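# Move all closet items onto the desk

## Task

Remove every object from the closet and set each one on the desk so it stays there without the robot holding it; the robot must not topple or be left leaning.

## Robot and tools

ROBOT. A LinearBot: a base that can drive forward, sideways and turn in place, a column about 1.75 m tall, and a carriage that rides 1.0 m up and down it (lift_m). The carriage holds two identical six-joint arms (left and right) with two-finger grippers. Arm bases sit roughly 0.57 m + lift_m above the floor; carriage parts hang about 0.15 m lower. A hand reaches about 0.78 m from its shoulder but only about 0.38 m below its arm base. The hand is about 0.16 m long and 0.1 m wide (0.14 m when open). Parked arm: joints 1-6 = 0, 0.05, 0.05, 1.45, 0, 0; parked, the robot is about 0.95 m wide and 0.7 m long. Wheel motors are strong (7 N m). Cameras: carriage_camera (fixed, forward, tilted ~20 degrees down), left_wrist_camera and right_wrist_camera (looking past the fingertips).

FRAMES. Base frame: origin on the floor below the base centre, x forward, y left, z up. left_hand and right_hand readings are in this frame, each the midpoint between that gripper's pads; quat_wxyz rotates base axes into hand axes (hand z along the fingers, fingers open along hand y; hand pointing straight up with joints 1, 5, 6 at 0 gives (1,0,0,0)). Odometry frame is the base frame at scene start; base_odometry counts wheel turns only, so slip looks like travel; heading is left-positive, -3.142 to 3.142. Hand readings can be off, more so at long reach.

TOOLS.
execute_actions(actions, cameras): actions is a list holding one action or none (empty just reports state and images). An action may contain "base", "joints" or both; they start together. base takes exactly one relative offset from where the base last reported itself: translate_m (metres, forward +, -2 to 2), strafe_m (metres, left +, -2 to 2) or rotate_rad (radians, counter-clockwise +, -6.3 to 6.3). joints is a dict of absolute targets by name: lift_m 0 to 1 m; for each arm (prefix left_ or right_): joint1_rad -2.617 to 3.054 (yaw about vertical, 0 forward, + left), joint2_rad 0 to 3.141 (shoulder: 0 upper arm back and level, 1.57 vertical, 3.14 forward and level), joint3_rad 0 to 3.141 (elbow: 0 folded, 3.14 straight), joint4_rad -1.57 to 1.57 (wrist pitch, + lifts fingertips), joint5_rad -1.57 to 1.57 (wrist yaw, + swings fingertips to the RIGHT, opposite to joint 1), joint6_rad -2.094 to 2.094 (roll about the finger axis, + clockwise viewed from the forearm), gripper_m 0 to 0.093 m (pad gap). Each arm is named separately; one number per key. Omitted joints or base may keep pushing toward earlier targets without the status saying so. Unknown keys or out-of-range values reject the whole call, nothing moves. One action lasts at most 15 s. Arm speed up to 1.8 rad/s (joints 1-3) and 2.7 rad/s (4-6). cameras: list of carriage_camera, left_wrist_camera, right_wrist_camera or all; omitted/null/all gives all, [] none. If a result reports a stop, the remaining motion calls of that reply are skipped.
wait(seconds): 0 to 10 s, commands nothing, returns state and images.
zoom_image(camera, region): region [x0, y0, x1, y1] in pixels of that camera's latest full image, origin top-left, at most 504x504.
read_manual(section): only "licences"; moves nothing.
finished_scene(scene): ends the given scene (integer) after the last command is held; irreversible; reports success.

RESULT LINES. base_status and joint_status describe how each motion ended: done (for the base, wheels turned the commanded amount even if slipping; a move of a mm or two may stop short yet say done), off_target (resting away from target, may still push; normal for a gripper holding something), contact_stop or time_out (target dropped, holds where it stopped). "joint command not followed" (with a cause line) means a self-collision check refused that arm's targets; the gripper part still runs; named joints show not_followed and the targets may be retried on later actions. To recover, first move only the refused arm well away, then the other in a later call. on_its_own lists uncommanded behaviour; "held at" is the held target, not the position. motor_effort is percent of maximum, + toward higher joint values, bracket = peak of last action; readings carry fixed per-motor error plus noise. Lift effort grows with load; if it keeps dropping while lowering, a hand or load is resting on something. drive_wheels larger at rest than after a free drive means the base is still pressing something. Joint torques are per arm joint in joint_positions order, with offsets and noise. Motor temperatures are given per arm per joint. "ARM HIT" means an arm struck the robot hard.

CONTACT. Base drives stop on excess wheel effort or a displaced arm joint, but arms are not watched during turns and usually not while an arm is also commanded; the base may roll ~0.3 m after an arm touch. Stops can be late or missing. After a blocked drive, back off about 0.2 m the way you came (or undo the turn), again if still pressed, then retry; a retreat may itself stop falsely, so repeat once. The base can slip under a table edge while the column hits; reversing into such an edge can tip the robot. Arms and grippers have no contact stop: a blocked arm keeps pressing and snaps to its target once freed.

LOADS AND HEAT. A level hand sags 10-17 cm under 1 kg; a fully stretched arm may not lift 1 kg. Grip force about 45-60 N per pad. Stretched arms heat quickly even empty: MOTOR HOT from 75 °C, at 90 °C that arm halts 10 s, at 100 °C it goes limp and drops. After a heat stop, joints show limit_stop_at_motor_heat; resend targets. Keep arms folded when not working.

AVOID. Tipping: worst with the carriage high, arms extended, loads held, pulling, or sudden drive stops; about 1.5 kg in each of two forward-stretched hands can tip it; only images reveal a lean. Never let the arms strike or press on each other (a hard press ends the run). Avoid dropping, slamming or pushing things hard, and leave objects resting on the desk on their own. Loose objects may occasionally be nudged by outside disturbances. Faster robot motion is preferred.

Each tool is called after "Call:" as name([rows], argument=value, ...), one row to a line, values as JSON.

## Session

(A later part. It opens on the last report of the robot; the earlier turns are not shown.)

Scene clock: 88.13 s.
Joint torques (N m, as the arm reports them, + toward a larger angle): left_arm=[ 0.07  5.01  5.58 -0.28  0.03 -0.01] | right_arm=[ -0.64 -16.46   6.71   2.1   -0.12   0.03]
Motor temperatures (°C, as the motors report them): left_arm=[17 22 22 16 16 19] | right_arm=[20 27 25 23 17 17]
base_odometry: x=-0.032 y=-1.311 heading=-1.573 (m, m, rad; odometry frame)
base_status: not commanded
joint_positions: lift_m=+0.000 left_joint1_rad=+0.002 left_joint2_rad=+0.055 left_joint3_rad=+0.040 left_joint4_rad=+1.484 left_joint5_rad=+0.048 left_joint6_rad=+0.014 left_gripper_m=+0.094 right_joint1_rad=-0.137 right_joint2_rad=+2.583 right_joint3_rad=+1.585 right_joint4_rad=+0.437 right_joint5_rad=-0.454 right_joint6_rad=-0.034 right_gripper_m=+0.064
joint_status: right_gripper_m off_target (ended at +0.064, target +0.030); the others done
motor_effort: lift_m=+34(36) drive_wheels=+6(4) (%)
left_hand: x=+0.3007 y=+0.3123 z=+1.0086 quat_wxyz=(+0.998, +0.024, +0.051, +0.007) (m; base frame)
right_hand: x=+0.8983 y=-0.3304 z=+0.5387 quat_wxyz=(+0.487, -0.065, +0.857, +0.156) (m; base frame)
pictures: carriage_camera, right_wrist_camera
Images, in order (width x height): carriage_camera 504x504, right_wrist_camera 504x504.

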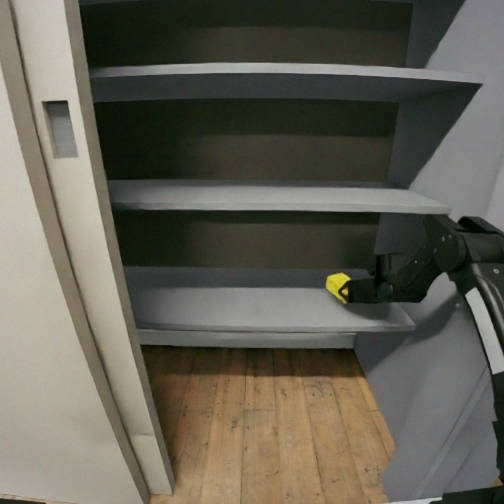

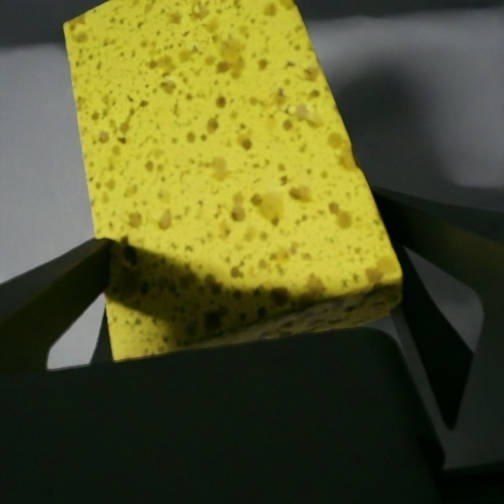

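Call:
execute_actions([
  {"base":{"translate_m":-0.4}},
], cameras=[])

Call:
execute_actions([
  {"joints":{"lift_m":0.1,"right_joint1_rad":0.0,"right_joint2_rad":1.5,"right_joint3_rad":1.4,"right_joint4_rad":0.0,"right_joint5_rad":-1.1}},
], cameras=[])

Call:
execute_actions([
  {"base":{"translate_m":0.35}},
])

Scene clock: 91.70 s.
Joint torques (N m, as the arm reports them, + toward a larger angle): left_arm=[ 0.07  5.02  5.73 -0.27  0.03 -0.01] | right_arm=[ -0.54 -16.47   6.75   2.1   -0.14   0.02]
Motor temperatures (°C, as the motors report them): left_arm=[17 22 22 16 16 19] | right_arm=[20 28 25 23 17 17]
base_odometry: x=-0.031 y=-0.911 heading=-1.573 (m, m, rad; odometry frame)
base_status: done
joint_positions: lift_m=+0.000 left_joint1_rad=+0.002 left_joint2_rad=+0.055 left_joint3_rad=+0.040 left_joint4_rad=+1.483 left_joint5_rad=+0.048 left_joint6_rad=+0.014 left_gripper_m=+0.094 right_joint1_rad=-0.138 right_joint2_rad=+2.583 right_joint3_rad=+1.585 right_joint4_rad=+0.434 right_joint5_rad=-0.453 right_joint6_rad=-0.034 right_gripper_m=+0.064
joint_status: not commanded
motor_effort: lift_m=+39(38) drive_wheels=-1(26) (%)
left_hand: x=+0.3009 y=+0.3123 z=+1.0086 quat_wxyz=(+0.998, +0.024, +0.051, +0.007) (m; base frame)
right_hand: x=+0.8981 y=-0.3311 z=+0.5382 quat_wxyz=(+0.486, -0.064, +0.858, +0.156) (m; base frame)
pictures: none
No camera images: the call's "cameras" was empty. Leave "cameras" out to get every camera's image.

Scene clock: 93.30 s.
Joint torques (N m, as the arm reports them, + toward a larger angle): left_arm=[ 0.06  5.04  5.71 -0.27  0.04 -0.01] | right_arm=[-0.85 -7.85  6.94  1.78 -0.13  0.02]
Motor temperatures (°C, as the motors report them): left_arm=[17 22 22 16 16 19] | right_arm=[20 28 25 23 17 17]
base_odometry: x=-0.031 y=-0.911 heading=-1.573 (m, m, rad; odometry frame)
base_status: not commanded
joint_positions: lift_m=+0.100 left_joint1_rad=+0.002 left_joint2_rad=+0.055 left_joint3_rad=+0.040 left_joint4_rad=+1.483 left_joint5_rad=+0.048 left_joint6_rad=+0.014 left_gripper_m=+0.094 right_joint1_rad=+0.005 right_joint2_rad=+1.503 right_joint3_rad=+1.400 right_joint4_rad=+0.006 right_joint5_rad=-1.096 right_joint6_rad=-0.033 right_gripper_m=+0.064
joint_status: all done
motor_effort: lift_m=+35(43) drive_wheels=+1(4) (%)
left_hand: x=+0.3009 y=+0.3123 z=+1.1087 quat_wxyz=(+0.998, +0.024, +0.051, +0.007) (m; base frame)
right_hand: x=+0.6762 y=-0.1656 z=+1.0770 quat_wxyz=(+0.579, -0.362, +0.625, +0.378) (m; base frame)
pictures: none
No camera images: the call's "cameras" was empty. Leave "cameras" out to get every camera's image.

Scene clock: 96.03 s.
Joint torques (N m, as the arm reports them, + toward a larger angle): left_arm=[ 0.05  5.    5.72 -0.28  0.04 -0.01] | right_arm=[-0.88 -7.8   6.97  1.88 -0.12  0.03]
Motor temperatures (°C, as the motors report them): left_arm=[17 22 22 16 16 19] | right_arm=[20 28 25 23 17 17]
base_odometry: x=-0.032 y=-1.261 heading=-1.573 (m, m, rad; odometry frame)
base_status: done
joint_positions: lift_m=+0.100 left_joint1_rad=+0.002 left_joint2_rad=+0.055 left_joint3_rad=+0.040 left_joint4_rad=+1.483 left_joint5_rad=+0.048 left_joint6_rad=+0.014 left_gripper_m=+0.094 right_joint1_rad=+0.005 right_joint2_rad=+1.503 right_joint3_rad=+1.400 right_joint4_rad=-0.001 right_joint5_rad=-1.097 right_joint6_rad=-0.033 right_gripper_m=+0.064
joint_status: not commanded
motor_effort: lift_m=+37(36) drive_wheels=-6(20) (%)
left_hand: x=+0.3010 y=+0.3123 z=+1.1087 quat_wxyz=(+0.998, +0.024, +0.052, +0.007) (m; base frame)
right_hand: x=+0.6760 y=-0.1655 z=+1.0759 quat_wxyz=(+0.577, -0.361, +0.627, +0.379) (m; base frame)
pictures: carriage_camera, left_wrist_camera, right_wrist_camera
Images, in order (width x height): carriage_camera 504x504, left_wrist_camera 504x504, right_wrist_camera 504x504.

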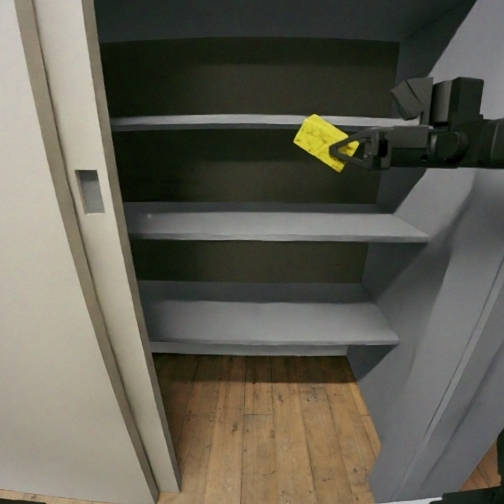

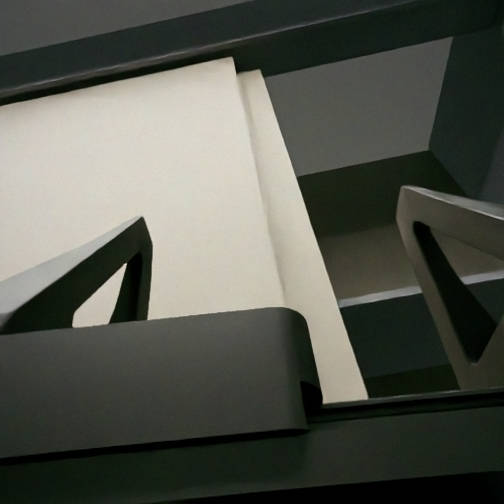

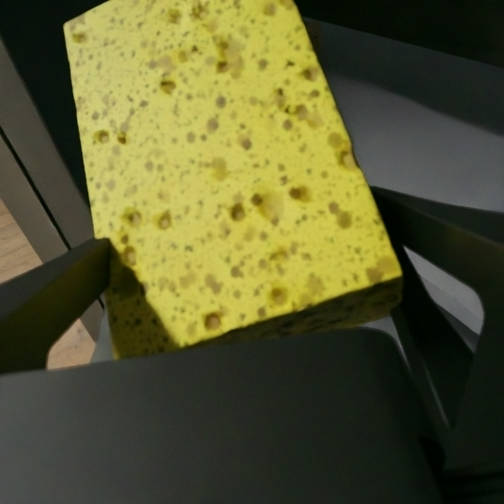

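Call:
execute_actions([
  {"base":{"translate_m":-0.3}},
], cameras=[])

Call:
execute_actions([
  {"joints":{"lift_m":0.03,"right_joint2_rad":0.3,"right_joint3_rad":0.3,"right_joint4_rad":1.0,"right_joint5_rad":0,"left_joint2_rad":1.2,"left_joint3_rad":1.2,"left_joint4_rad":0,"left_joint5_rad":0,"left_gripper_m":0}},
], cameras=[])

Call:
execute_actions([
  {"base":{"translate_m":0.12}},
], cameras=["carriage_camera","left_wrist_camera"])

Scene clock: 100.50 s.
Joint torques (N m, as the arm reports them, + toward a larger angle): left_arm=[ 0.06  5.09  5.75 -0.25  0.04 -0.01] | right_arm=[-0.84 -7.9   6.95  1.91 -0.12  0.02]
Motor temperatures (°C, as the motors report them): left_arm=[17 22 22 16 16 19] | right_arm=[20 27 25 23 17 17]
base_odometry: x=-0.032 y=-0.961 heading=-1.573 (m, m, rad; odometry frame)
base_status: done
joint_positions: lift_m=+0.100 left_joint1_rad=+0.002 left_joint2_rad=+0.055 left_joint3_rad=+0.040 left_joint4_rad=+1.482 left_joint5_rad=+0.048 left_joint6_rad=+0.014 left_gripper_m=+0.094 right_joint1_rad=+0.005 right_joint2_rad=+1.503 right_joint3_rad=+1.400 right_joint4_rad=-0.004 right_joint5_rad=-1.097 right_joint6_rad=-0.033 right_gripper_m=+0.064
joint_status: not commanded
motor_effort: lift_m=+36(35) drive_wheels=+0(19) (%)
left_hand: x=+0.3011 y=+0.3123 z=+1.1087 quat_wxyz=(+0.998, +0.024, +0.052, +0.007) (m; base frame)
right_hand: x=+0.6759 y=-0.1655 z=+1.0755 quat_wxyz=(+0.576, -0.361, +0.628, +0.380) (m; base frame)
pictures: none
No camera images: the call's "cameras" was empty. Leave "cameras" out to get every camera's image.

Scene clock: 102.20 s.
Joint torques (N m, as the arm reports them, + toward a larger angle): left_arm=[-0.02 -4.66  8.92  2.13 -0.01 -0.01] | right_arm=[-0.86  2.44  5.28  0.99  0.08  0.03]
Motor temperatures (°C, as the motors report them): left_arm=[17 22 23 16 16 19] | right_arm=[20 27 25 23 17 17]
base_odometry: x=-0.032 y=-0.961 heading=-1.573 (m, m, rad; odometry frame)
base_status: not commanded
joint_positions: lift_m=+0.030 left_joint1_rad=+0.002 left_joint2_rad=+1.192 left_joint3_rad=+1.179 left_joint4_rad=+0.003 left_joint5_rad=+0.006 left_joint6_rad=+0.014 left_gripper_m=+0.000 right_joint1_rad=+0.005 right_joint2_rad=+0.307 right_joint3_rad=+0.312 right_joint4_rad=+0.987 right_joint5_rad=-0.007 right_joint6_rad=-0.033 right_gripper_m=+0.064
joint_status: all done
motor_effort: lift_m=+37(35) drive_wheels=+1(2) (%)
left_hand: x=+0.6872 y=+0.3202 z=+1.0231 quat_wxyz=(+0.703, +0.006, +0.711, +0.003) (m; base frame)
right_hand: x=+0.4210 y=-0.3185 z=+1.0702 quat_wxyz=(+0.958, -0.009, +0.286, -0.012) (m; base frame)
pictures: none
No camera images: the call's "cameras" was empty. Leave "cameras" out to get every camera's image.

Scene clock: 103.90 s.
Joint torques (N m, as the arm reports them, + toward a larger angle): left_arm=[ 0.05 -4.5   9.02  2.14 -0.01  0.  ] | right_arm=[-0.83  2.47  5.28  0.98  0.07  0.03]
Motor temperatures (°C, as the motors report them): left_arm=[17 22 23 17 16 19] | right_arm=[20 26 25 23 17 17]
base_odometry: x=-0.032 y=-1.081 heading=-1.573 (m, m, rad; odometry frame)
base_status: done
joint_positions: lift_m=+0.030 left_joint1_rad=+0.002 left_joint2_rad=+1.192 left_joint3_rad=+1.179 left_joint4_rad=+0.000 left_joint5_rad=+0.006 left_joint6_rad=+0.014 left_gripper_m=+0.000 right_joint1_rad=+0.005 right_joint2_rad=+0.307 right_joint3_rad=+0.312 right_joint4_rad=+0.988 right_joint5_rad=-0.007 right_joint6_rad=-0.033 right_gripper_m=+0.064
joint_status: not commanded
motor_effort: lift_m=+38(38) drive_wheels=+1(9) (%)
left_hand: x=+0.6872 y=+0.3202 z=+1.0225 quat_wxyz=(+0.703, +0.006, +0.712, +0.003) (m; base frame)
right_hand: x=+0.4209 y=-0.3185 z=+1.0703 quat_wxyz=(+0.958, -0.009, +0.285, -0.012) (m; base frame)
pictures: carriage_camera, left_wrist_camera
Images, in order (width x height): carriage_camera 504x504, left_wrist_camera 504x504.

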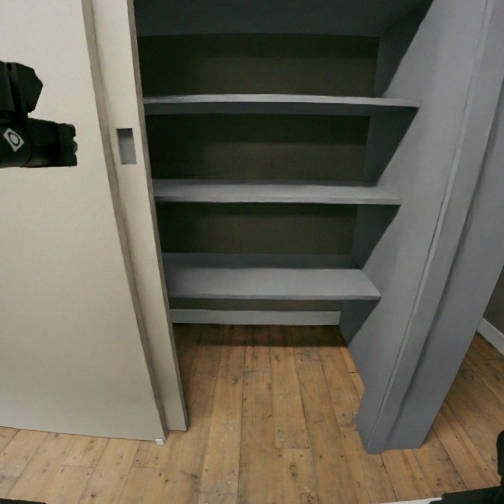

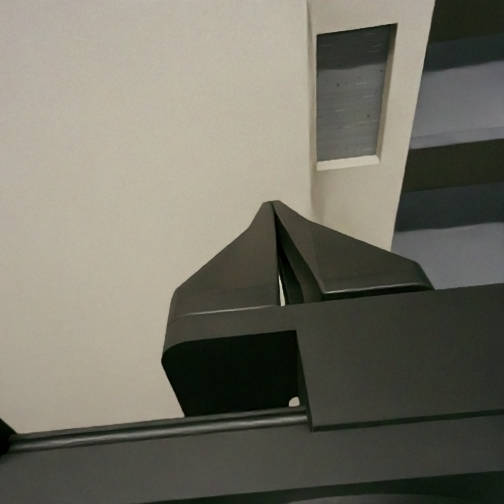

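Call:
execute_actions([
  {"base":{"strafe_m":-0.05},"joints":{"lift_m":0.04}},
], cameras=["left_wrist_camera"])

Call:
execute_actions([
  {"base":{"translate_m":0.07}},
], cameras=["carriage_camera","left_wrist_camera"])

Scene clock: 105.90 s.
Joint torques (N m, as the arm reports them, + toward a larger angle): left_arm=[ 0.06 -4.41  8.22  2.14 -0.01 -0.01] | right_arm=[-0.85  2.49  5.29  0.94  0.06  0.03]
Motor temperatures (°C, as the motors report them): left_arm=[17 22 23 17 16 19] | right_arm=[20 26 25 23 17 17]
base_odometry: x=-0.082 y=-1.081 heading=-1.573 (m, m, rad; odometry frame)
base_status: done
joint_positions: lift_m=+0.040 left_joint1_rad=+0.002 left_joint2_rad=+1.192 left_joint3_rad=+1.189 left_joint4_rad=-0.002 left_joint5_rad=+0.006 left_joint6_rad=+0.014 left_gripper_m=+0.000 right_joint1_rad=+0.005 right_joint2_rad=+0.307 right_joint3_rad=+0.312 right_joint4_rad=+0.990 right_joint5_rad=-0.006 right_joint6_rad=-0.033 right_gripper_m=+0.064
joint_status: all done
motor_effort: lift_m=+37(42) drive_wheels=+1(11) (%)
left_hand: x=+0.6867 y=+0.3203 z=+1.0367 quat_wxyz=(+0.705, +0.006, +0.709, +0.004) (m; base frame)
right_hand: x=+0.4204 y=-0.3188 z=+1.0808 quat_wxyz=(+0.959, -0.008, +0.284, -0.013) (m; base frame)
pictures: left_wrist_camera
Images, in order (width x height): left_wrist_camera 504x504.

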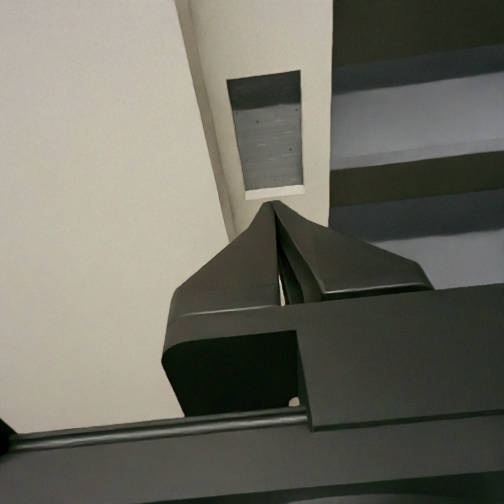

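Scene clock: 107.23 s.
Joint torques (N m, as the arm reports them, + toward a larger angle): left_arm=[ 0.06 -4.47  8.2   2.17 -0.01 -0.01] | right_arm=[-0.84  2.47  5.3   0.94  0.06  0.03]
Motor temperatures (°C, as the motors report them): left_arm=[17 22 23 18 16 19] | right_arm=[20 25 25 23 17 17]
base_odometry: x=-0.082 y=-1.151 heading=-1.574 (m, m, rad; odometry frame)
base_status: done
joint_positions: lift_m=+0.040 left_joint1_rad=+0.002 left_joint2_rad=+1.192 left_joint3_rad=+1.189 left_joint4_rad=-0.003 left_joint5_rad=+0.006 left_joint6_rad=+0.014 left_gripper_m=+0.000 right_joint1_rad=+0.005 right_joint2_rad=+0.307 right_joint3_rad=+0.312 right_joint4_rad=+0.990 right_joint5_rad=-0.006 right_joint6_rad=-0.033 right_gripper_m=+0.064
joint_status: not commanded
motor_effort: lift_m=+37(38) drive_wheels=-3(9) (%)
left_hand: x=+0.6867 y=+0.3203 z=+1.0366 quat_wxyz=(+0.705, +0.006, +0.709, +0.004) (m; base frame)
right_hand: x=+0.4203 y=-0.3188 z=+1.0808 quat_wxyz=(+0.959, -0.008, +0.284, -0.013) (m; base frame)
pictures: carriage_camera, left_wrist_camera
Images, in order (width x height): carriage_camera 504x504, left_wrist_camera 504x504.

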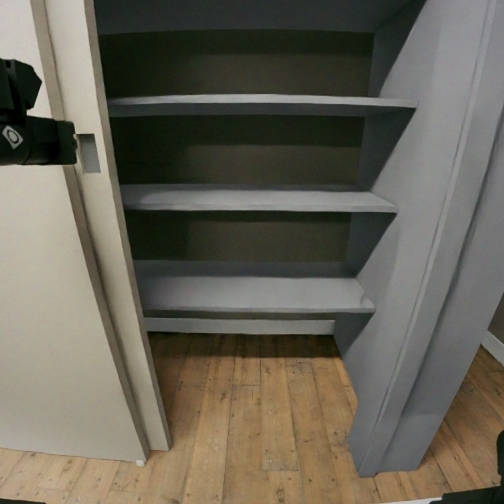

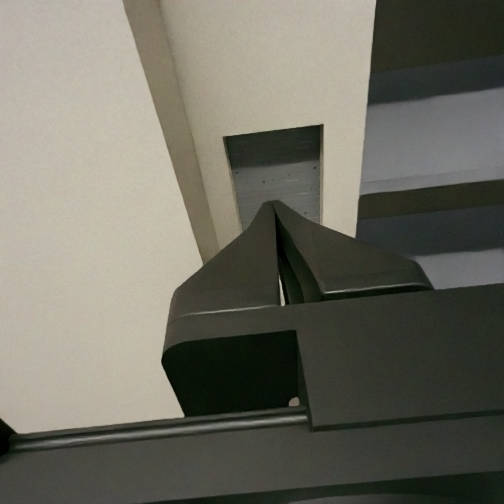

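Call:
execute_actions([
  {"base":{"translate_m":0.07}},
], cameras=["carriage_camera","left_wrist_camera"])

Scene clock: 109.00 s.
Joint torques (N m, as the arm reports them, + toward a larger angle): left_arm=[ 0.07  3.48  8.    3.27  0.03 -0.01] | right_arm=[-0.84  2.41  5.31  0.95  0.05  0.03]
Motor temperatures (°C, as the motors report them): left_arm=[17 22 24 19 16 19] | right_arm=[20 25 25 22 17 17]
base_odometry: x=-0.083 y=-1.221 heading=-1.574 (m, m, rad; odometry frame)
base_status: translate_m contact_stop (by the wheels' count: +0.070 of +0.070)
joint_positions: lift_m=+0.040 left_joint1_rad=+0.002 left_joint2_rad=+1.114 left_joint3_rad=+1.190 left_joint4_rad=-0.108 left_joint5_rad=+0.004 left_joint6_rad=+0.014 left_gripper_m=+0.000 right_joint1_rad=+0.005 right_joint2_rad=+0.307 right_joint3_rad=+0.311 right_joint4_rad=+0.990 right_joint5_rad=-0.005 right_joint6_rad=-0.033 right_gripper_m=+0.064
joint_status: not commanded
motor_effort: lift_m=+36(36) drive_wheels=+7(16) (%)
left_hand: x=+0.6625 y=+0.3205 z=+1.0408 quat_wxyz=(+0.695, +0.006, +0.719, +0.004) (m; base frame)
right_hand: x=+0.4206 y=-0.3189 z=+1.0804 quat_wxyz=(+0.959, -0.008, +0.285, -0.013) (m; base frame)
pictures: carriage_camera, left_wrist_camera
Images, in order (width x height): carriage_camera 504x504, left_wrist_camera 504x504.

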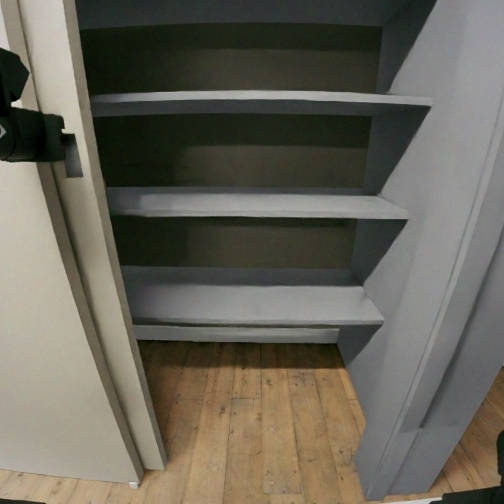

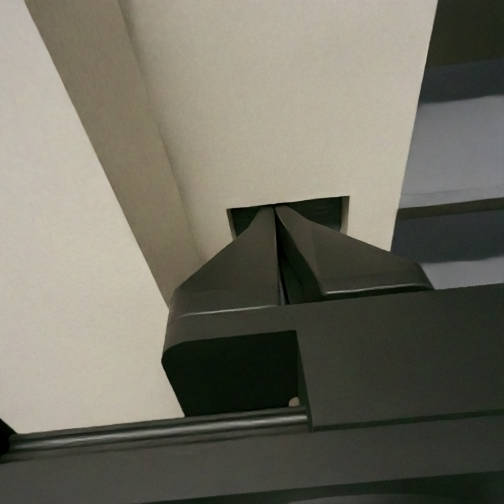

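In deeply. Ease back, then swing right with arm.

Call:
execute_actions([
  {"base":{"translate_m":-0.02}},
], cameras=[])

Call:
execute_actions([
  {"base":{"strafe_m":-0.5},"joints":{"left_joint1_rad":-0.05,"left_joint5_rad":0}},
], cameras=["carriage_camera","left_wrist_camera"])

Scene clock: 110.43 s.
Joint torques (N m, as the arm reports them, + toward a larger angle): left_arm=[-0.05 -2.35  8.1   2.39  0.   -0.01] | right_arm=[-0.83  2.43  5.37  0.93  0.05  0.03]
Motor temperatures (°C, as the motors report them): left_arm=[17 22 24 20 16 19] | right_arm=[20 25 25 22 17 17]
base_odometry: x=-0.083 y=-1.201 heading=-1.574 (m, m, rad; odometry frame)
base_status: done
joint_positions: lift_m=+0.040 left_joint1_rad=+0.002 left_joint2_rad=+1.170 left_joint3_rad=+1.190 left_joint4_rad=-0.020 left_joint5_rad=+0.003 left_joint6_rad=+0.014 left_gripper_m=+0.000 right_joint1_rad=+0.005 right_joint2_rad=+0.307 right_joint3_rad=+0.311 right_joint4_rad=+0.991 right_joint5_rad=-0.005 right_joint6_rad=-0.033 right_gripper_m=+0.064
joint_status: not commanded
motor_effort: lift_m=+36(38) drive_wheels=+2(7) (%)
left_hand: x=+0.6800 y=+0.3208 z=+1.0414 quat_wxyz=(+0.707, +0.005, +0.707, +0.005) (m; base frame)
right_hand: x=+0.4205 y=-0.3189 z=+1.0805 quat_wxyz=(+0.959, -0.008, +0.284, -0.013) (m; base frame)
pictures: none
No camera images: the call's "cameras" was empty. Leave "cameras" out to get every camera's image.

Scene clock: 113.53 s.
Joint torques (N m, as the arm reports them, + toward a larger angle): left_arm=[-3.11  2.67  7.96  3.14  2.14  0.04] | right_arm=[-0.83  2.46  5.31  0.94  0.06  0.03]
Motor temperatures (°C, as the motors report them): left_arm=[18 22 24 21 16 19] | right_arm=[20 24 25 22 17 17]
base_odometry: x=-0.583 y=-1.199 heading=-1.574 (m, m, rad; odometry frame)
base_status: done
joint_positions: lift_m=+0.040 left_joint1_rad=-0.007 left_joint2_rad=+1.122 left_joint3_rad=+1.190 left_joint4_rad=-0.097 left_joint5_rad=-0.170 left_joint6_rad=+0.008 left_gripper_m=+0.000 right_joint1_rad=+0.005 right_joint2_rad=+0.307 right_joint3_rad=+0.311 right_joint4_rad=+0.991 right_joint5_rad=-0.005 right_joint6_rad=-0.033 right_gripper_m=+0.064
joint_status: left_joint1_rad off_target (ended at -0.007, target -0.050); left_joint5_rad off_target (ended at -0.170, target +0.000)
motor_effort: lift_m=+36(36) drive_wheels=+6(19) (%)
left_hand: x=+0.6626 y=+0.3470 z=+1.0408 quat_wxyz=(+0.694, -0.054, +0.715, +0.061) (m; base frame)
right_hand: x=+0.4205 y=-0.3190 z=+1.0805 quat_wxyz=(+0.959, -0.008, +0.284, -0.013) (m; base frame)
pictures: carriage_camera, left_wrist_camera
Images, in order (width x height): carriage_camera 504x504, left_wrist_camera 504x504.

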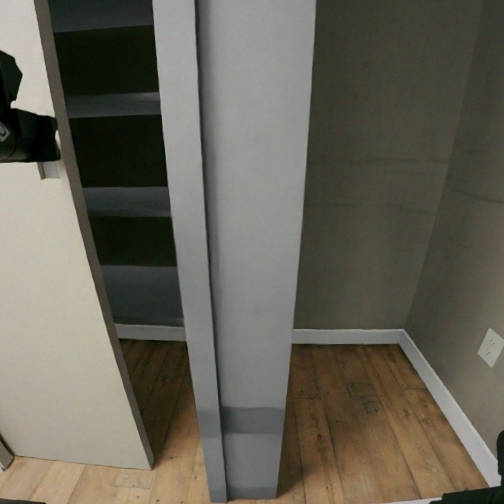

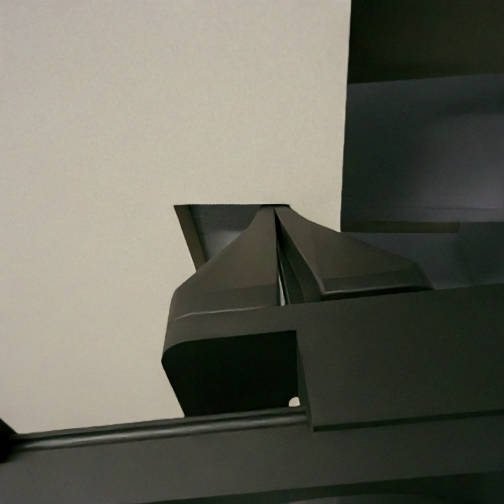

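Call:
execute_actions([
  {"base":{"strafe_m":-0.13},"joints":{"left_joint1_rad":-0.05,"left_joint5_rad":0}},
], cameras=["carriage_camera","left_wrist_camera"])

Call:
execute_actions([
  {"base":{"translate_m":-0.25}},
], cameras=[])

Call:
execute_actions([
  {"base":{"strafe_m":1.45},"joints":{"left_joint1_rad":0}},
], cameras=["carriage_camera","left_wrist_camera"])

Scene clock: 115.57 s.
Joint torques (N m, as the arm reports them, + toward a larger angle): left_arm=[-2.89  3.44  7.93  3.28  2.18  0.06] | right_arm=[-0.84  2.52  5.51  0.92  0.    0.03]
Motor temperatures (°C, as the motors report them): left_arm=[18 22 24 22 17 19] | right_arm=[20 24 25 22 17 17]
base_odometry: x=-0.637 y=-1.199 heading=-1.573 (m, m, rad; odometry frame)
base_status: strafe_m contact_stop (by the wheels' count: -0.054 of -0.130)
joint_positions: lift_m=+0.040 left_joint1_rad=-0.011 left_joint2_rad=+1.115 left_joint3_rad=+1.190 left_joint4_rad=-0.107 left_joint5_rad=-0.178 left_joint6_rad=+0.006 left_gripper_m=+0.000 right_joint1_rad=+0.005 right_joint2_rad=+0.306 right_joint3_rad=+0.309 right_joint4_rad=+0.991 right_joint5_rad=-0.001 right_joint6_rad=-0.033 right_gripper_m=+0.064
joint_status: left_joint1_rad off_target (ended at -0.010, target -0.050); left_joint5_rad off_target (ended at -0.178, target +0.000)
motor_effort: lift_m=+40(38) drive_wheels=+6(18) (%)
left_hand: x=+0.6603 y=+0.3468 z=+1.0410 quat_wxyz=(+0.693, -0.056, +0.716, +0.062) (m; base frame)
right_hand: x=+0.4204 y=-0.3196 z=+1.0800 quat_wxyz=(+0.959, -0.006, +0.284, -0.013) (m; base frame)
pictures: carriage_camera, left_wrist_camera
Images, in order (width x height): carriage_camera 504x504, left_wrist_camera 504x504.

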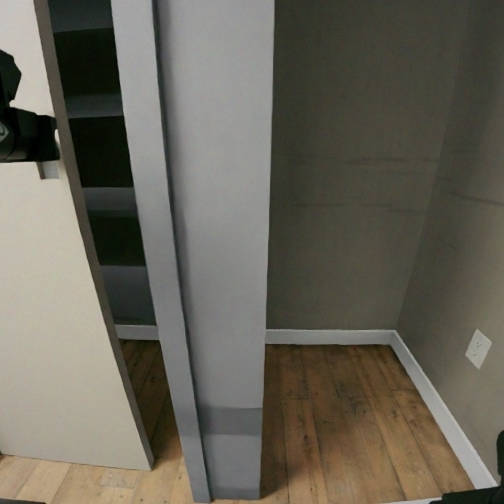

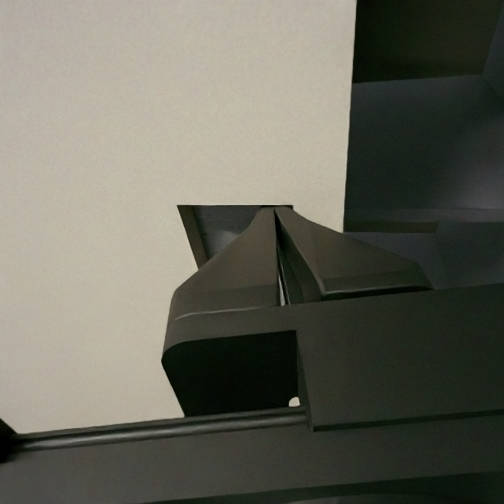

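not run: a stop came earlier in this reply.

not run: a stop came earlier in this reply.

Call:
execute_actions([
  {"base":{"strafe_m":0.04},"joints":{"left_joint1_rad":0}},
], cameras=[])

Call:
execute_actions([
  {"base":{"translate_m":-0.25}},
], cameras=[])

Call:
execute_actions([
  {"base":{"strafe_m":1.3}},
], cameras=["carriage_camera","left_wrist_camera"])

Scene clock: 117.20 s.
Joint torques (N m, as the arm reports them, + toward a larger angle): left_arm=[ 0.25  4.14  7.97  3.35 -0.4   0.03] | right_arm=[-0.85  2.56  5.47  0.93  0.01  0.03]
Motor temperatures (°C, as the motors report them): left_arm=[18 22 24 23 17 19] | right_arm=[20 24 25 22 17 17]
base_odometry: x=-0.597 y=-1.199 heading=-1.573 (m, m, rad; odometry frame)
base_status: done
joint_positions: lift_m=+0.040 left_joint1_rad=-0.002 left_joint2_rad=+1.107 left_joint3_rad=+1.190 left_joint4_rad=-0.115 left_joint5_rad=+0.041 left_joint6_rad=+0.010 left_gripper_m=+0.000 right_joint1_rad=+0.005 right_joint2_rad=+0.306 right_joint3_rad=+0.309 right_joint4_rad=+0.991 right_joint5_rad=-0.001 right_joint6_rad=-0.033 right_gripper_m=+0.064
joint_status: all done
motor_effort: lift_m=+36(34) drive_wheels=+6(10) (%)
left_hand: x=+0.6601 y=+0.3126 z=+1.0415 quat_wxyz=(+0.695, +0.018, +0.718, -0.012) (m; base frame)
right_hand: x=+0.4204 y=-0.3196 z=+1.0800 quat_wxyz=(+0.959, -0.006, +0.284, -0.013) (m; base frame)
pictures: none
No camera images: the call's "cameras" was empty. Leave "cameras" out to get every camera's image.

Scene clock: 119.57 s.
Joint torques (N m, as the arm reports them, + toward a larger angle): left_arm=[ 0.25 -4.43  8.08  2.24 -0.04  0.03] | right_arm=[-0.85  2.58  5.46  0.91  0.    0.02]
Motor temperatures (°C, as the motors report them): left_arm=[18 22 25 24 17 19] | right_arm=[20 23 25 22 17 17]
base_odometry: x=-0.596 y=-0.949 heading=-1.573 (m, m, rad; odometry frame)
base_status: done
joint_positions: lift_m=+0.040 left_joint1_rad=-0.002 left_joint2_rad=+1.191 left_joint3_rad=+1.190 left_joint4_rad=-0.011 left_joint5_rad=+0.009 left_joint6_rad=+0.010 left_gripper_m=+0.000 right_joint1_rad=+0.005 right_joint2_rad=+0.306 right_joint3_rad=+0.309 right_joint4_rad=+0.992 right_joint5_rad=-0.001 right_joint6_rad=-0.033 right_gripper_m=+0.064
joint_status: not commanded
on_its_own: left_joint5_rad moved -0.032 to your old target +0.000
motor_effort: lift_m=+40(35) drive_wheels=+0(14) (%)
left_hand: x=+0.6865 y=+0.3181 z=+1.0352 quat_wxyz=(+0.703, +0.007, +0.712, -0.001) (m; base frame)
right_hand: x=+0.4202 y=-0.3196 z=+1.0801 quat_wxyz=(+0.959, -0.006, +0.284, -0.013) (m; base frame)
pictures: none
No camera images: the call's "cameras" was empty. Leave "cameras" out to get every camera's image.

Scene clock: 124.47 s.
Joint torques (N m, as the arm reports them, + toward a larger angle): left_arm=[ 0.16 -4.41  8.1   2.26 -0.01  0.03] | right_arm=[-0.87  2.56  5.42  0.91  0.01  0.02]
Motor temperatures (°C, as the motors report them): left_arm=[18 22 25 24 16 19] | right_arm=[20 22 25 21 17 17]
base_odometry: x=+0.704 y=-0.952 heading=-1.573 (m, m, rad; odometry frame)
base_status: done
joint_positions: lift_m=+0.040 left_joint1_rad=-0.002 left_joint2_rad=+1.191 left_joint3_rad=+1.190 left_joint4_rad=-0.011 left_joint5_rad=+0.007 left_joint6_rad=+0.010 left_gripper_m=+0.000 right_joint1_rad=+0.005 right_joint2_rad=+0.306 right_joint3_rad=+0.309 right_joint4_rad=+0.992 right_joint5_rad=-0.001 right_joint6_rad=-0.033 right_gripper_m=+0.064
joint_status: not commanded
motor_effort: lift_m=+36(35) drive_wheels=-2(11) (%)
left_hand: x=+0.6865 y=+0.3183 z=+1.0352 quat_wxyz=(+0.703, +0.007, +0.712, +0.000) (m; base frame)
right_hand: x=+0.4202 y=-0.3196 z=+1.0801 quat_wxyz=(+0.959, -0.006, +0.284, -0.013) (m; base frame)
pictures: carriage_camera, left_wrist_camera
Images, in order (width x height): carriage_camera 504x504, left_wrist_camera 504x504.

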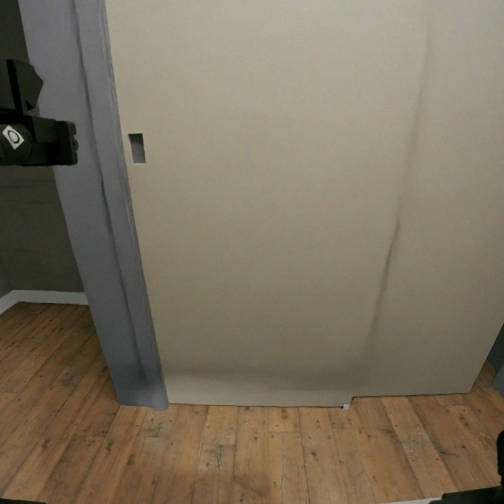

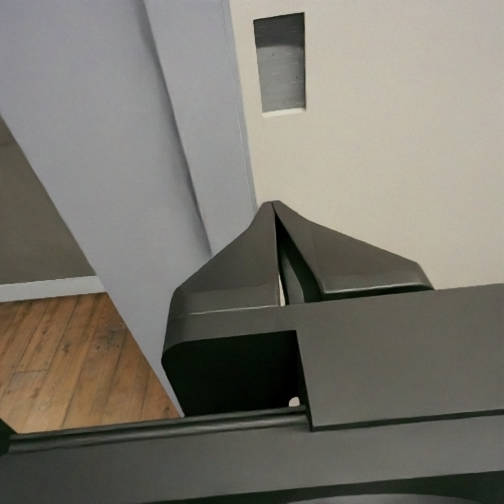

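Call:
execute_actions([
  {"base":{"strafe_m":-0.05},"joints":{"left_joint5_rad":-0.15}},
], cameras=[])

Call:
execute_actions([
  {"base":{"translate_m":0.14}},
], cameras=["carriage_camera","left_wrist_camera"])

Scene clock: 126.30 s.
Joint torques (N m, as the arm reports them, + toward a larger angle): left_arm=[ 0.26 -4.34  8.15  2.25 -0.01  0.03] | right_arm=[-0.85  2.57  5.47  0.91  0.01  0.03]
Motor temperatures (°C, as the motors report them): left_arm=[18 22 25 24 16 19] | right_arm=[20 22 25 21 17 17]
base_odometry: x=+0.654 y=-0.952 heading=-1.573 (m, m, rad; odometry frame)
base_status: done
joint_positions: lift_m=+0.040 left_joint1_rad=-0.002 left_joint2_rad=+1.191 left_joint3_rad=+1.190 left_joint4_rad=-0.011 left_joint5_rad=-0.144 left_joint6_rad=+0.010 left_gripper_m=+0.000 right_joint1_rad=+0.005 right_joint2_rad=+0.306 right_joint3_rad=+0.309 right_joint4_rad=+0.992 right_joint5_rad=-0.001 right_joint6_rad=-0.033 right_gripper_m=+0.064
joint_status: all done
motor_effort: lift_m=+34(39) drive_wheels=+5(11) (%)
left_hand: x=+0.6848 y=+0.3442 z=+1.0353 quat_wxyz=(+0.701, -0.046, +0.710, +0.054) (m; base frame)
right_hand: x=+0.4202 y=-0.3196 z=+1.0801 quat_wxyz=(+0.959, -0.006, +0.284, -0.013) (m; base frame)
pictures: none
No camera images: the call's "cameras" was empty. Leave "cameras" out to get every camera's image.

Scene clock: 128.20 s.
Joint torques (N m, as the arm reports them, + toward a larger angle): left_arm=[ 0.24 -4.28  8.15  2.22 -0.02  0.03] | right_arm=[-0.84  2.55  5.5   0.92  0.    0.02]
Motor temperatures (°C, as the motors report them): left_arm=[18 22 25 24 16 19] | right_arm=[20 22 25 21 17 17]
base_odometry: x=+0.654 y=-1.092 heading=-1.572 (m, m, rad; odometry frame)
base_status: done
joint_positions: lift_m=+0.040 left_joint1_rad=-0.002 left_joint2_rad=+1.191 left_joint3_rad=+1.190 left_joint4_rad=-0.009 left_joint5_rad=-0.144 left_joint6_rad=+0.010 left_gripper_m=+0.000 right_joint1_rad=+0.005 right_joint2_rad=+0.306 right_joint3_rad=+0.309 right_joint4_rad=+0.993 right_joint5_rad=-0.001 right_joint6_rad=-0.033 right_gripper_m=+0.064
joint_status: not commanded
motor_effort: lift_m=+37(36) drive_wheels=-6(13) (%)
left_hand: x=+0.6848 y=+0.3442 z=+1.0358 quat_wxyz=(+0.701, -0.046, +0.709, +0.054) (m; base frame)
right_hand: x=+0.4202 y=-0.3196 z=+1.0801 quat_wxyz=(+0.959, -0.006, +0.284, -0.013) (m; base frame)
pictures: carriage_camera, left_wrist_camera
Images, in order (width x height): carriage_camera 504x504, left_wrist_camera 504x504.

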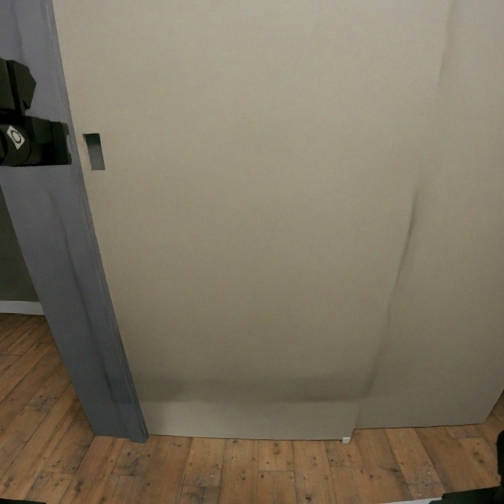

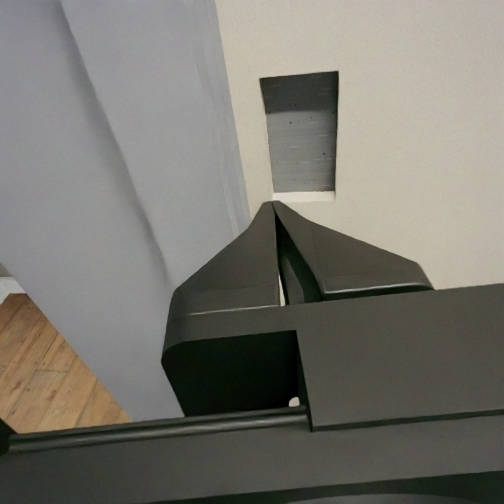

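Call:
execute_actions([
  {"base":{"strafe_m":-0.03}},
], cameras=[])

Call:
execute_actions([
  {"base":{"translate_m":0.08}},
], cameras=["carriage_camera","left_wrist_camera"])

Scene clock: 129.87 s.
Joint torques (N m, as the arm reports them, + toward a larger angle): left_arm=[ 0.22 -4.26  8.23  2.22 -0.03  0.03] | right_arm=[-0.82  2.6   5.47  0.9   0.01  0.03]
Motor temperatures (°C, as the motors report them): left_arm=[18 22 26 24 16 19] | right_arm=[20 22 25 21 17 17]
base_odometry: x=+0.624 y=-1.092 heading=-1.572 (m, m, rad; odometry frame)
base_status: done
joint_positions: lift_m=+0.040 left_joint1_rad=-0.002 left_joint2_rad=+1.191 left_joint3_rad=+1.190 left_joint4_rad=-0.009 left_joint5_rad=-0.145 left_joint6_rad=+0.010 left_gripper_m=+0.000 right_joint1_rad=+0.005 right_joint2_rad=+0.306 right_joint3_rad=+0.309 right_joint4_rad=+0.993 right_joint5_rad=-0.001 right_joint6_rad=-0.033 right_gripper_m=+0.064
joint_status: not commanded
motor_effort: lift_m=+34(37) drive_wheels=+0(14) (%)
left_hand: x=+0.6848 y=+0.3443 z=+1.0358 quat_wxyz=(+0.701, -0.047, +0.709, +0.054) (m; base frame)
right_hand: x=+0.4202 y=-0.3196 z=+1.0801 quat_wxyz=(+0.959, -0.006, +0.284, -0.013) (m; base frame)
pictures: none
No camera images: the call's "cameras" was empty. Leave "cameras" out to get every camera's image.

Scene clock: 131.27 s.
Joint torques (N m, as the arm reports them, + toward a larger angle): left_arm=[ 0.24 -4.42  8.11  2.2  -0.01  0.03] | right_arm=[-0.83  2.58  5.46  0.92  0.    0.03]
Motor temperatures (°C, as the motors report them): left_arm=[18 22 26 24 16 19] | right_arm=[20 22 25 21 17 17]
base_odometry: x=+0.623 y=-1.172 heading=-1.573 (m, m, rad; odometry frame)
base_status: done
joint_positions: lift_m=+0.040 left_joint1_rad=-0.002 left_joint2_rad=+1.191 left_joint3_rad=+1.190 left_joint4_rad=-0.007 left_joint5_rad=-0.145 left_joint6_rad=+0.010 left_gripper_m=+0.000 right_joint1_rad=+0.005 right_joint2_rad=+0.306 right_joint3_rad=+0.309 right_joint4_rad=+0.992 right_joint5_rad=-0.001 right_joint6_rad=-0.033 right_gripper_m=+0.064
joint_status: not commanded
motor_effort: lift_m=+36(36) drive_wheels=-4(11) (%)
left_hand: x=+0.6848 y=+0.3443 z=+1.0363 quat_wxyz=(+0.702, -0.047, +0.709, +0.054) (m; base frame)
right_hand: x=+0.4202 y=-0.3196 z=+1.0801 quat_wxyz=(+0.959, -0.006, +0.284, -0.013) (m; base frame)
pictures: carriage_camera, left_wrist_camera
Images, in order (width x height): carriage_camera 504x504, left_wrist_camera 504x504.

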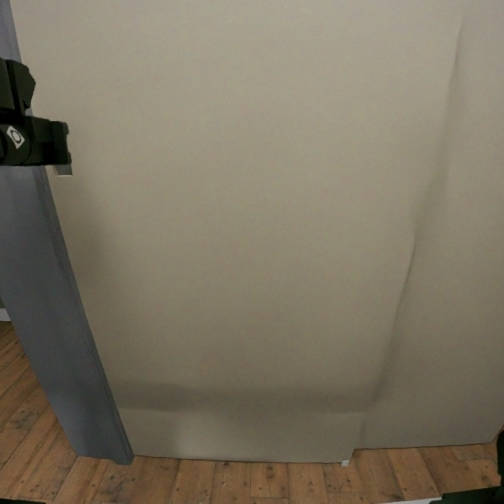

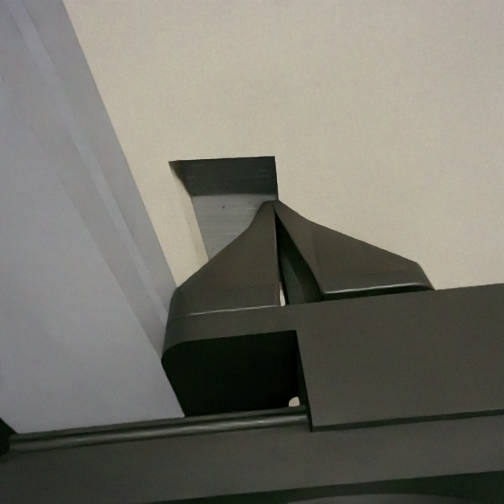

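Now at right edge; shift left 2 cm.

Call:
execute_actions([
  {"joints":{"left_joint5_rad":-0.25}},
], cameras=["left_wrist_camera"])

Call:
execute_actions([
  {"base":{"translate_m":0.04}},
], cameras=["left_wrist_camera"])

Scene clock: 132.27 s.
Joint torques (N m, as the arm reports them, + toward a larger angle): left_arm=[ 0.25 -4.46  8.2   2.18 -0.03  0.03] | right_arm=[-0.83  2.55  5.44  0.92  0.    0.03]
Motor temperatures (°C, as the motors report them): left_arm=[18 22 26 24 16 19] | right_arm=[20 22 25 21 17 17]
base_odometry: x=+0.623 y=-1.172 heading=-1.573 (m, m, rad; odometry frame)
base_status: not commanded
joint_positions: lift_m=+0.040 left_joint1_rad=-0.002 left_joint2_rad=+1.191 left_joint3_rad=+1.190 left_joint4_rad=-0.007 left_joint5_rad=-0.242 left_joint6_rad=+0.010 left_gripper_m=+0.000 right_joint1_rad=+0.005 right_joint2_rad=+0.306 right_joint3_rad=+0.309 right_joint4_rad=+0.992 right_joint5_rad=-0.001 right_joint6_rad=-0.033 right_gripper_m=+0.064
joint_status: all done
motor_effort: lift_m=+37(33) drive_wheels=-2(4) (%)
left_hand: x=+0.6816 y=+0.3608 z=+1.0363 quat_wxyz=(+0.699, -0.081, +0.705, +0.088) (m; base frame)
right_hand: x=+0.4202 y=-0.3196 z=+1.0801 quat_wxyz=(+0.959, -0.006, +0.284, -0.013) (m; base frame)
pictures: left_wrist_camera
Images, in order (width x height): left_wrist_camera 504x504.

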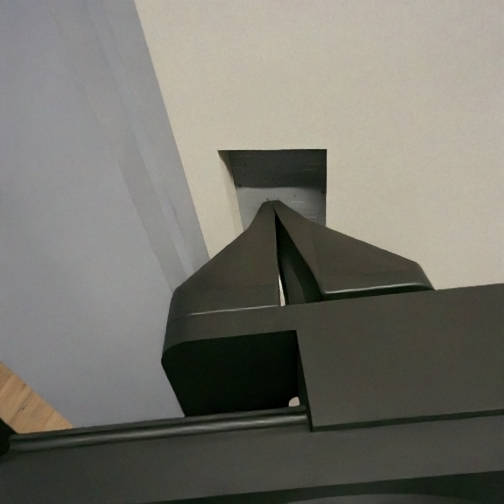

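Scene clock: 133.37 s.
Joint torques (N m, as the arm reports them, + toward a larger angle): left_arm=[ 0.28 -0.85  8.05  2.56  0.58  0.03] | right_arm=[-0.86  2.57  5.45  0.91  0.    0.03]
Motor temperatures (°C, as the motors report them): left_arm=[18 22 26 25 16 19] | right_arm=[20 21 25 21 17 17]
base_odometry: x=+0.623 y=-1.212 heading=-1.573 (m, m, rad; odometry frame)
base_status: done
joint_positions: lift_m=+0.040 left_joint1_rad=-0.002 left_joint2_rad=+1.156 left_joint3_rad=+1.190 left_joint4_rad=-0.039 left_joint5_rad=-0.293 left_joint6_rad=+0.010 left_gripper_m=+0.000 right_joint1_rad=+0.005 right_joint2_rad=+0.306 right_joint3_rad=+0.309 right_joint4_rad=+0.992 right_joint5_rad=-0.001 right_joint6_rad=-0.033 right_gripper_m=+0.064
joint_status: not commanded
motor_effort: lift_m=+32(36) drive_wheels=+4(16) (%)
left_hand: x=+0.6683 y=+0.3693 z=+1.0422 quat_wxyz=(+0.697, -0.099, +0.702, +0.106) (m; base frame)
right_hand: x=+0.4203 y=-0.3196 z=+1.0800 quat_wxyz=(+0.959, -0.006, +0.284, -0.013) (m; base frame)
pictures: left_wrist_camera
Images, in order (width x height): left_wrist_camera 504x504.

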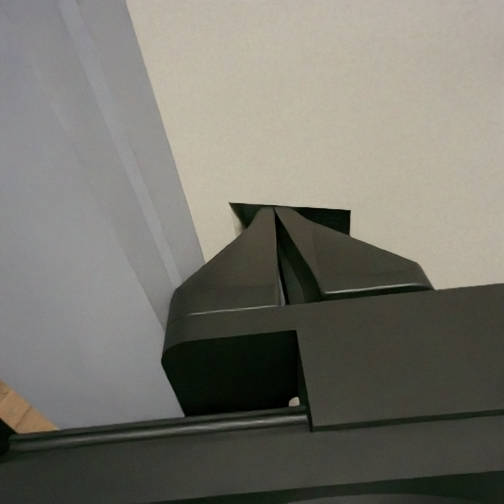

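Call:
execute_actions([
  {"base":{"strafe_m":-0.7},"joints":{"left_joint1_rad":-0.05,"left_joint5_rad":-0.15}},
], cameras=["carriage_camera","left_wrist_camera"])

Scene clock: 137.27 s.
Joint torques (N m, as the arm reports them, + toward a larger angle): left_arm=[-6.66  2.79  7.94  3.14  4.66  0.15] | right_arm=[-0.83  2.6   5.49  0.91  0.    0.03]
Motor temperatures (°C, as the motors report them): left_arm=[18 22 26 26 19 19] | right_arm=[20 21 25 21 17 17]
base_odometry: x=-0.077 y=-1.211 heading=-1.572 (m, m, rad; odometry frame)
base_status: done
joint_positions: lift_m=+0.040 left_joint1_rad=+0.036 left_joint2_rad=+1.121 left_joint3_rad=+1.190 left_joint4_rad=-0.106 left_joint5_rad=-0.530 left_joint6_rad=-0.005 left_gripper_m=+0.000 right_joint1_rad=+0.005 right_joint2_rad=+0.306 right_joint3_rad=+0.309 right_joint4_rad=+0.992 right_joint5_rad=-0.001 right_joint6_rad=-0.033 right_gripper_m=+0.064
joint_status: left_joint1_rad off_target (ended at +0.036, target -0.050); left_joint5_rad off_target (ended at -0.530, target -0.150)
motor_effort: lift_m=+36(36) drive_wheels=+5(20) (%)
left_hand: x=+0.6376 y=+0.4207 z=+1.0396 quat_wxyz=(+0.666, -0.196, +0.691, +0.199) (m; base frame)
right_hand: x=+0.4203 y=-0.3196 z=+1.0800 quat_wxyz=(+0.959, -0.006, +0.284, -0.013) (m; base frame)
pictures: carriage_camera, left_wrist_camera
Images, in order (width x height): carriage_camera 504x504, left_wrist_camera 504x504.

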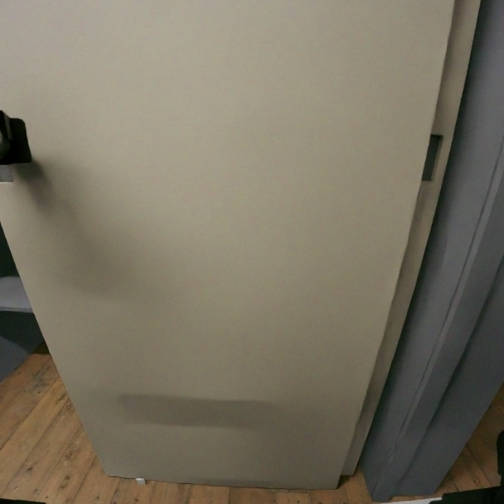

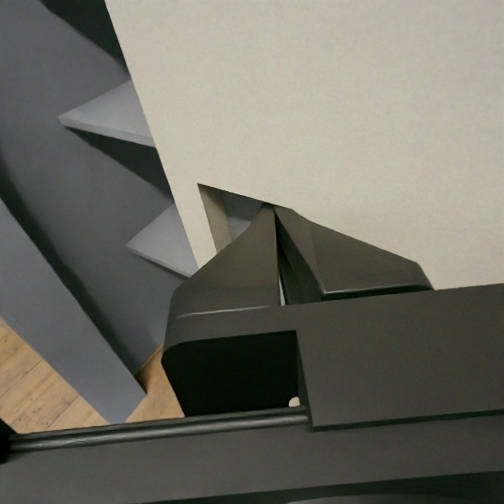

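Call:
execute_actions([
  {"base":{"strafe_m":0.07}},
], cameras=[])

Call:
execute_actions([
  {"base":{"translate_m":-0.35}},
], cameras=[])

Call:
execute_actions([
  {"base":{"strafe_m":0.6},"joints":{"lift_m":0.5,"left_joint1_rad":0,"left_joint2_rad":0.05,"left_joint3_rad":0.05,"left_joint4_rad":1.45,"left_joint5_rad":0}},
], cameras=["carriage_camera"])

Scene clock: 139.47 s.
Joint torques (N m, as the arm reports them, + toward a larger angle): left_arm=[-0.93  9.19  7.87  4.21  1.97  0.07] | right_arm=[-0.84  2.6   5.49  0.91  0.    0.03]
Motor temperatures (°C, as the motors report them): left_arm=[18 22 26 27 20 19] | right_arm=[20 21 25 21 17 17]
base_odometry: x=-0.007 y=-1.211 heading=-1.572 (m, m, rad; odometry frame)
base_status: done
joint_positions: lift_m=+0.040 left_joint1_rad=-0.035 left_joint2_rad=+1.059 left_joint3_rad=+1.190 left_joint4_rad=-0.196 left_joint5_rad=-0.307 left_joint6_rad=+0.005 left_gripper_m=+0.000 right_joint1_rad=+0.005 right_joint2_rad=+0.306 right_joint3_rad=+0.309 right_joint4_rad=+0.992 right_joint5_rad=-0.001 right_joint6_rad=-0.033 right_gripper_m=+0.064
joint_status: not commanded
on_its_own: left_joint1_rad moved -0.072 to your old target -0.050; left_joint5_rad moved +0.224 toward your old target -0.150
motor_effort: lift_m=+38(34) drive_wheels=+1(10) (%)
left_hand: x=+0.6382 y=+0.3595 z=+1.0396 quat_wxyz=(+0.677, -0.090, +0.723, +0.101) (m; base frame)
right_hand: x=+0.4203 y=-0.3196 z=+1.0800 quat_wxyz=(+0.959, -0.006, +0.284, -0.013) (m; base frame)
pictures: none
No camera images: the call's "cameras" was empty. Leave "cameras" out to get every camera's image.

Scene clock: 142.13 s.
Joint torques (N m, as the arm reports them, + toward a larger angle): left_arm=[-0.72 -4.01  8.14  2.22  0.17  0.05] | right_arm=[-0.86  2.53  5.46  0.91  0.    0.03]
Motor temperatures (°C, as the motors report them): left_arm=[18 22 26 28 19 19] | right_arm=[20 21 25 21 17 17]
base_odometry: x=-0.006 y=-0.861 heading=-1.572 (m, m, rad; odometry frame)
base_status: done
joint_positions: lift_m=+0.040 left_joint1_rad=-0.039 left_joint2_rad=+1.187 left_joint3_rad=+1.190 left_joint4_rad=-0.012 left_joint5_rad=-0.158 left_joint6_rad=+0.007 left_gripper_m=+0.000 right_joint1_rad=+0.005 right_joint2_rad=+0.306 right_joint3_rad=+0.309 right_joint4_rad=+0.992 right_joint5_rad=-0.001 right_joint6_rad=-0.033 right_gripper_m=+0.064
joint_status: not commanded
on_its_own: left_joint5_rad moved +0.148 to your old target -0.150
motor_effort: lift_m=+36(37) drive_wheels=-1(16) (%)
left_hand: x=+0.6838 y=+0.3315 z=+1.0368 quat_wxyz=(+0.702, -0.039, +0.709, +0.045) (m; base frame)
right_hand: x=+0.4202 y=-0.3196 z=+1.0801 quat_wxyz=(+0.959, -0.006, +0.284, -0.013) (m; base frame)
pictures: none
No camera images: the call's "cameras" was empty. Leave "cameras" out to get every camera's image.

Scene clock: 145.50 s.
Joint torques (N m, as the arm reports them, + toward a larger angle): left_arm=[ 0.68  3.26  4.4  -0.16  0.17  0.05] | right_arm=[-0.84  2.56  5.44  0.9   0.    0.03]
Motor temperatures (°C, as the motors report them): left_arm=[18 22 26 26 18 19] | right_arm=[20 20 25 21 17 17]
base_odometry: x=+0.594 y=-0.861 heading=-1.572 (m, m, rad; odometry frame)
base_status: done
joint_positions: lift_m=+0.500 left_joint1_rad=-0.007 left_joint2_rad=+0.066 left_joint3_rad=+0.062 left_joint4_rad=+1.445 left_joint5_rad=-0.006 left_joint6_rad=+0.007 left_gripper_m=+0.000 right_joint1_rad=+0.005 right_joint2_rad=+0.306 right_joint3_rad=+0.309 right_joint4_rad=+0.993 right_joint5_rad=-0.001 right_joint6_rad=-0.033 right_gripper_m=+0.064
joint_status: all done
motor_effort: lift_m=+35(43) drive_wheels=-3(13) (%)
left_hand: x=+0.3070 y=+0.3213 z=+1.5139 quat_wxyz=(+0.998, -0.003, +0.065, +0.000) (m; base frame)
right_hand: x=+0.4202 y=-0.3196 z=+1.5401 quat_wxyz=(+0.959, -0.006, +0.284, -0.013) (m; base frame)
pictures: carriage_camera
Images, in order (width x height): carriage_camera 504x504.

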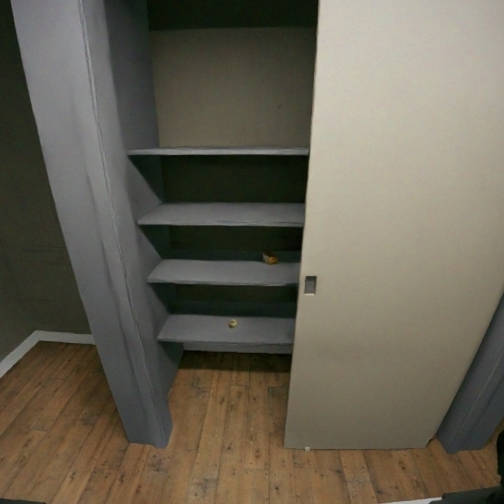

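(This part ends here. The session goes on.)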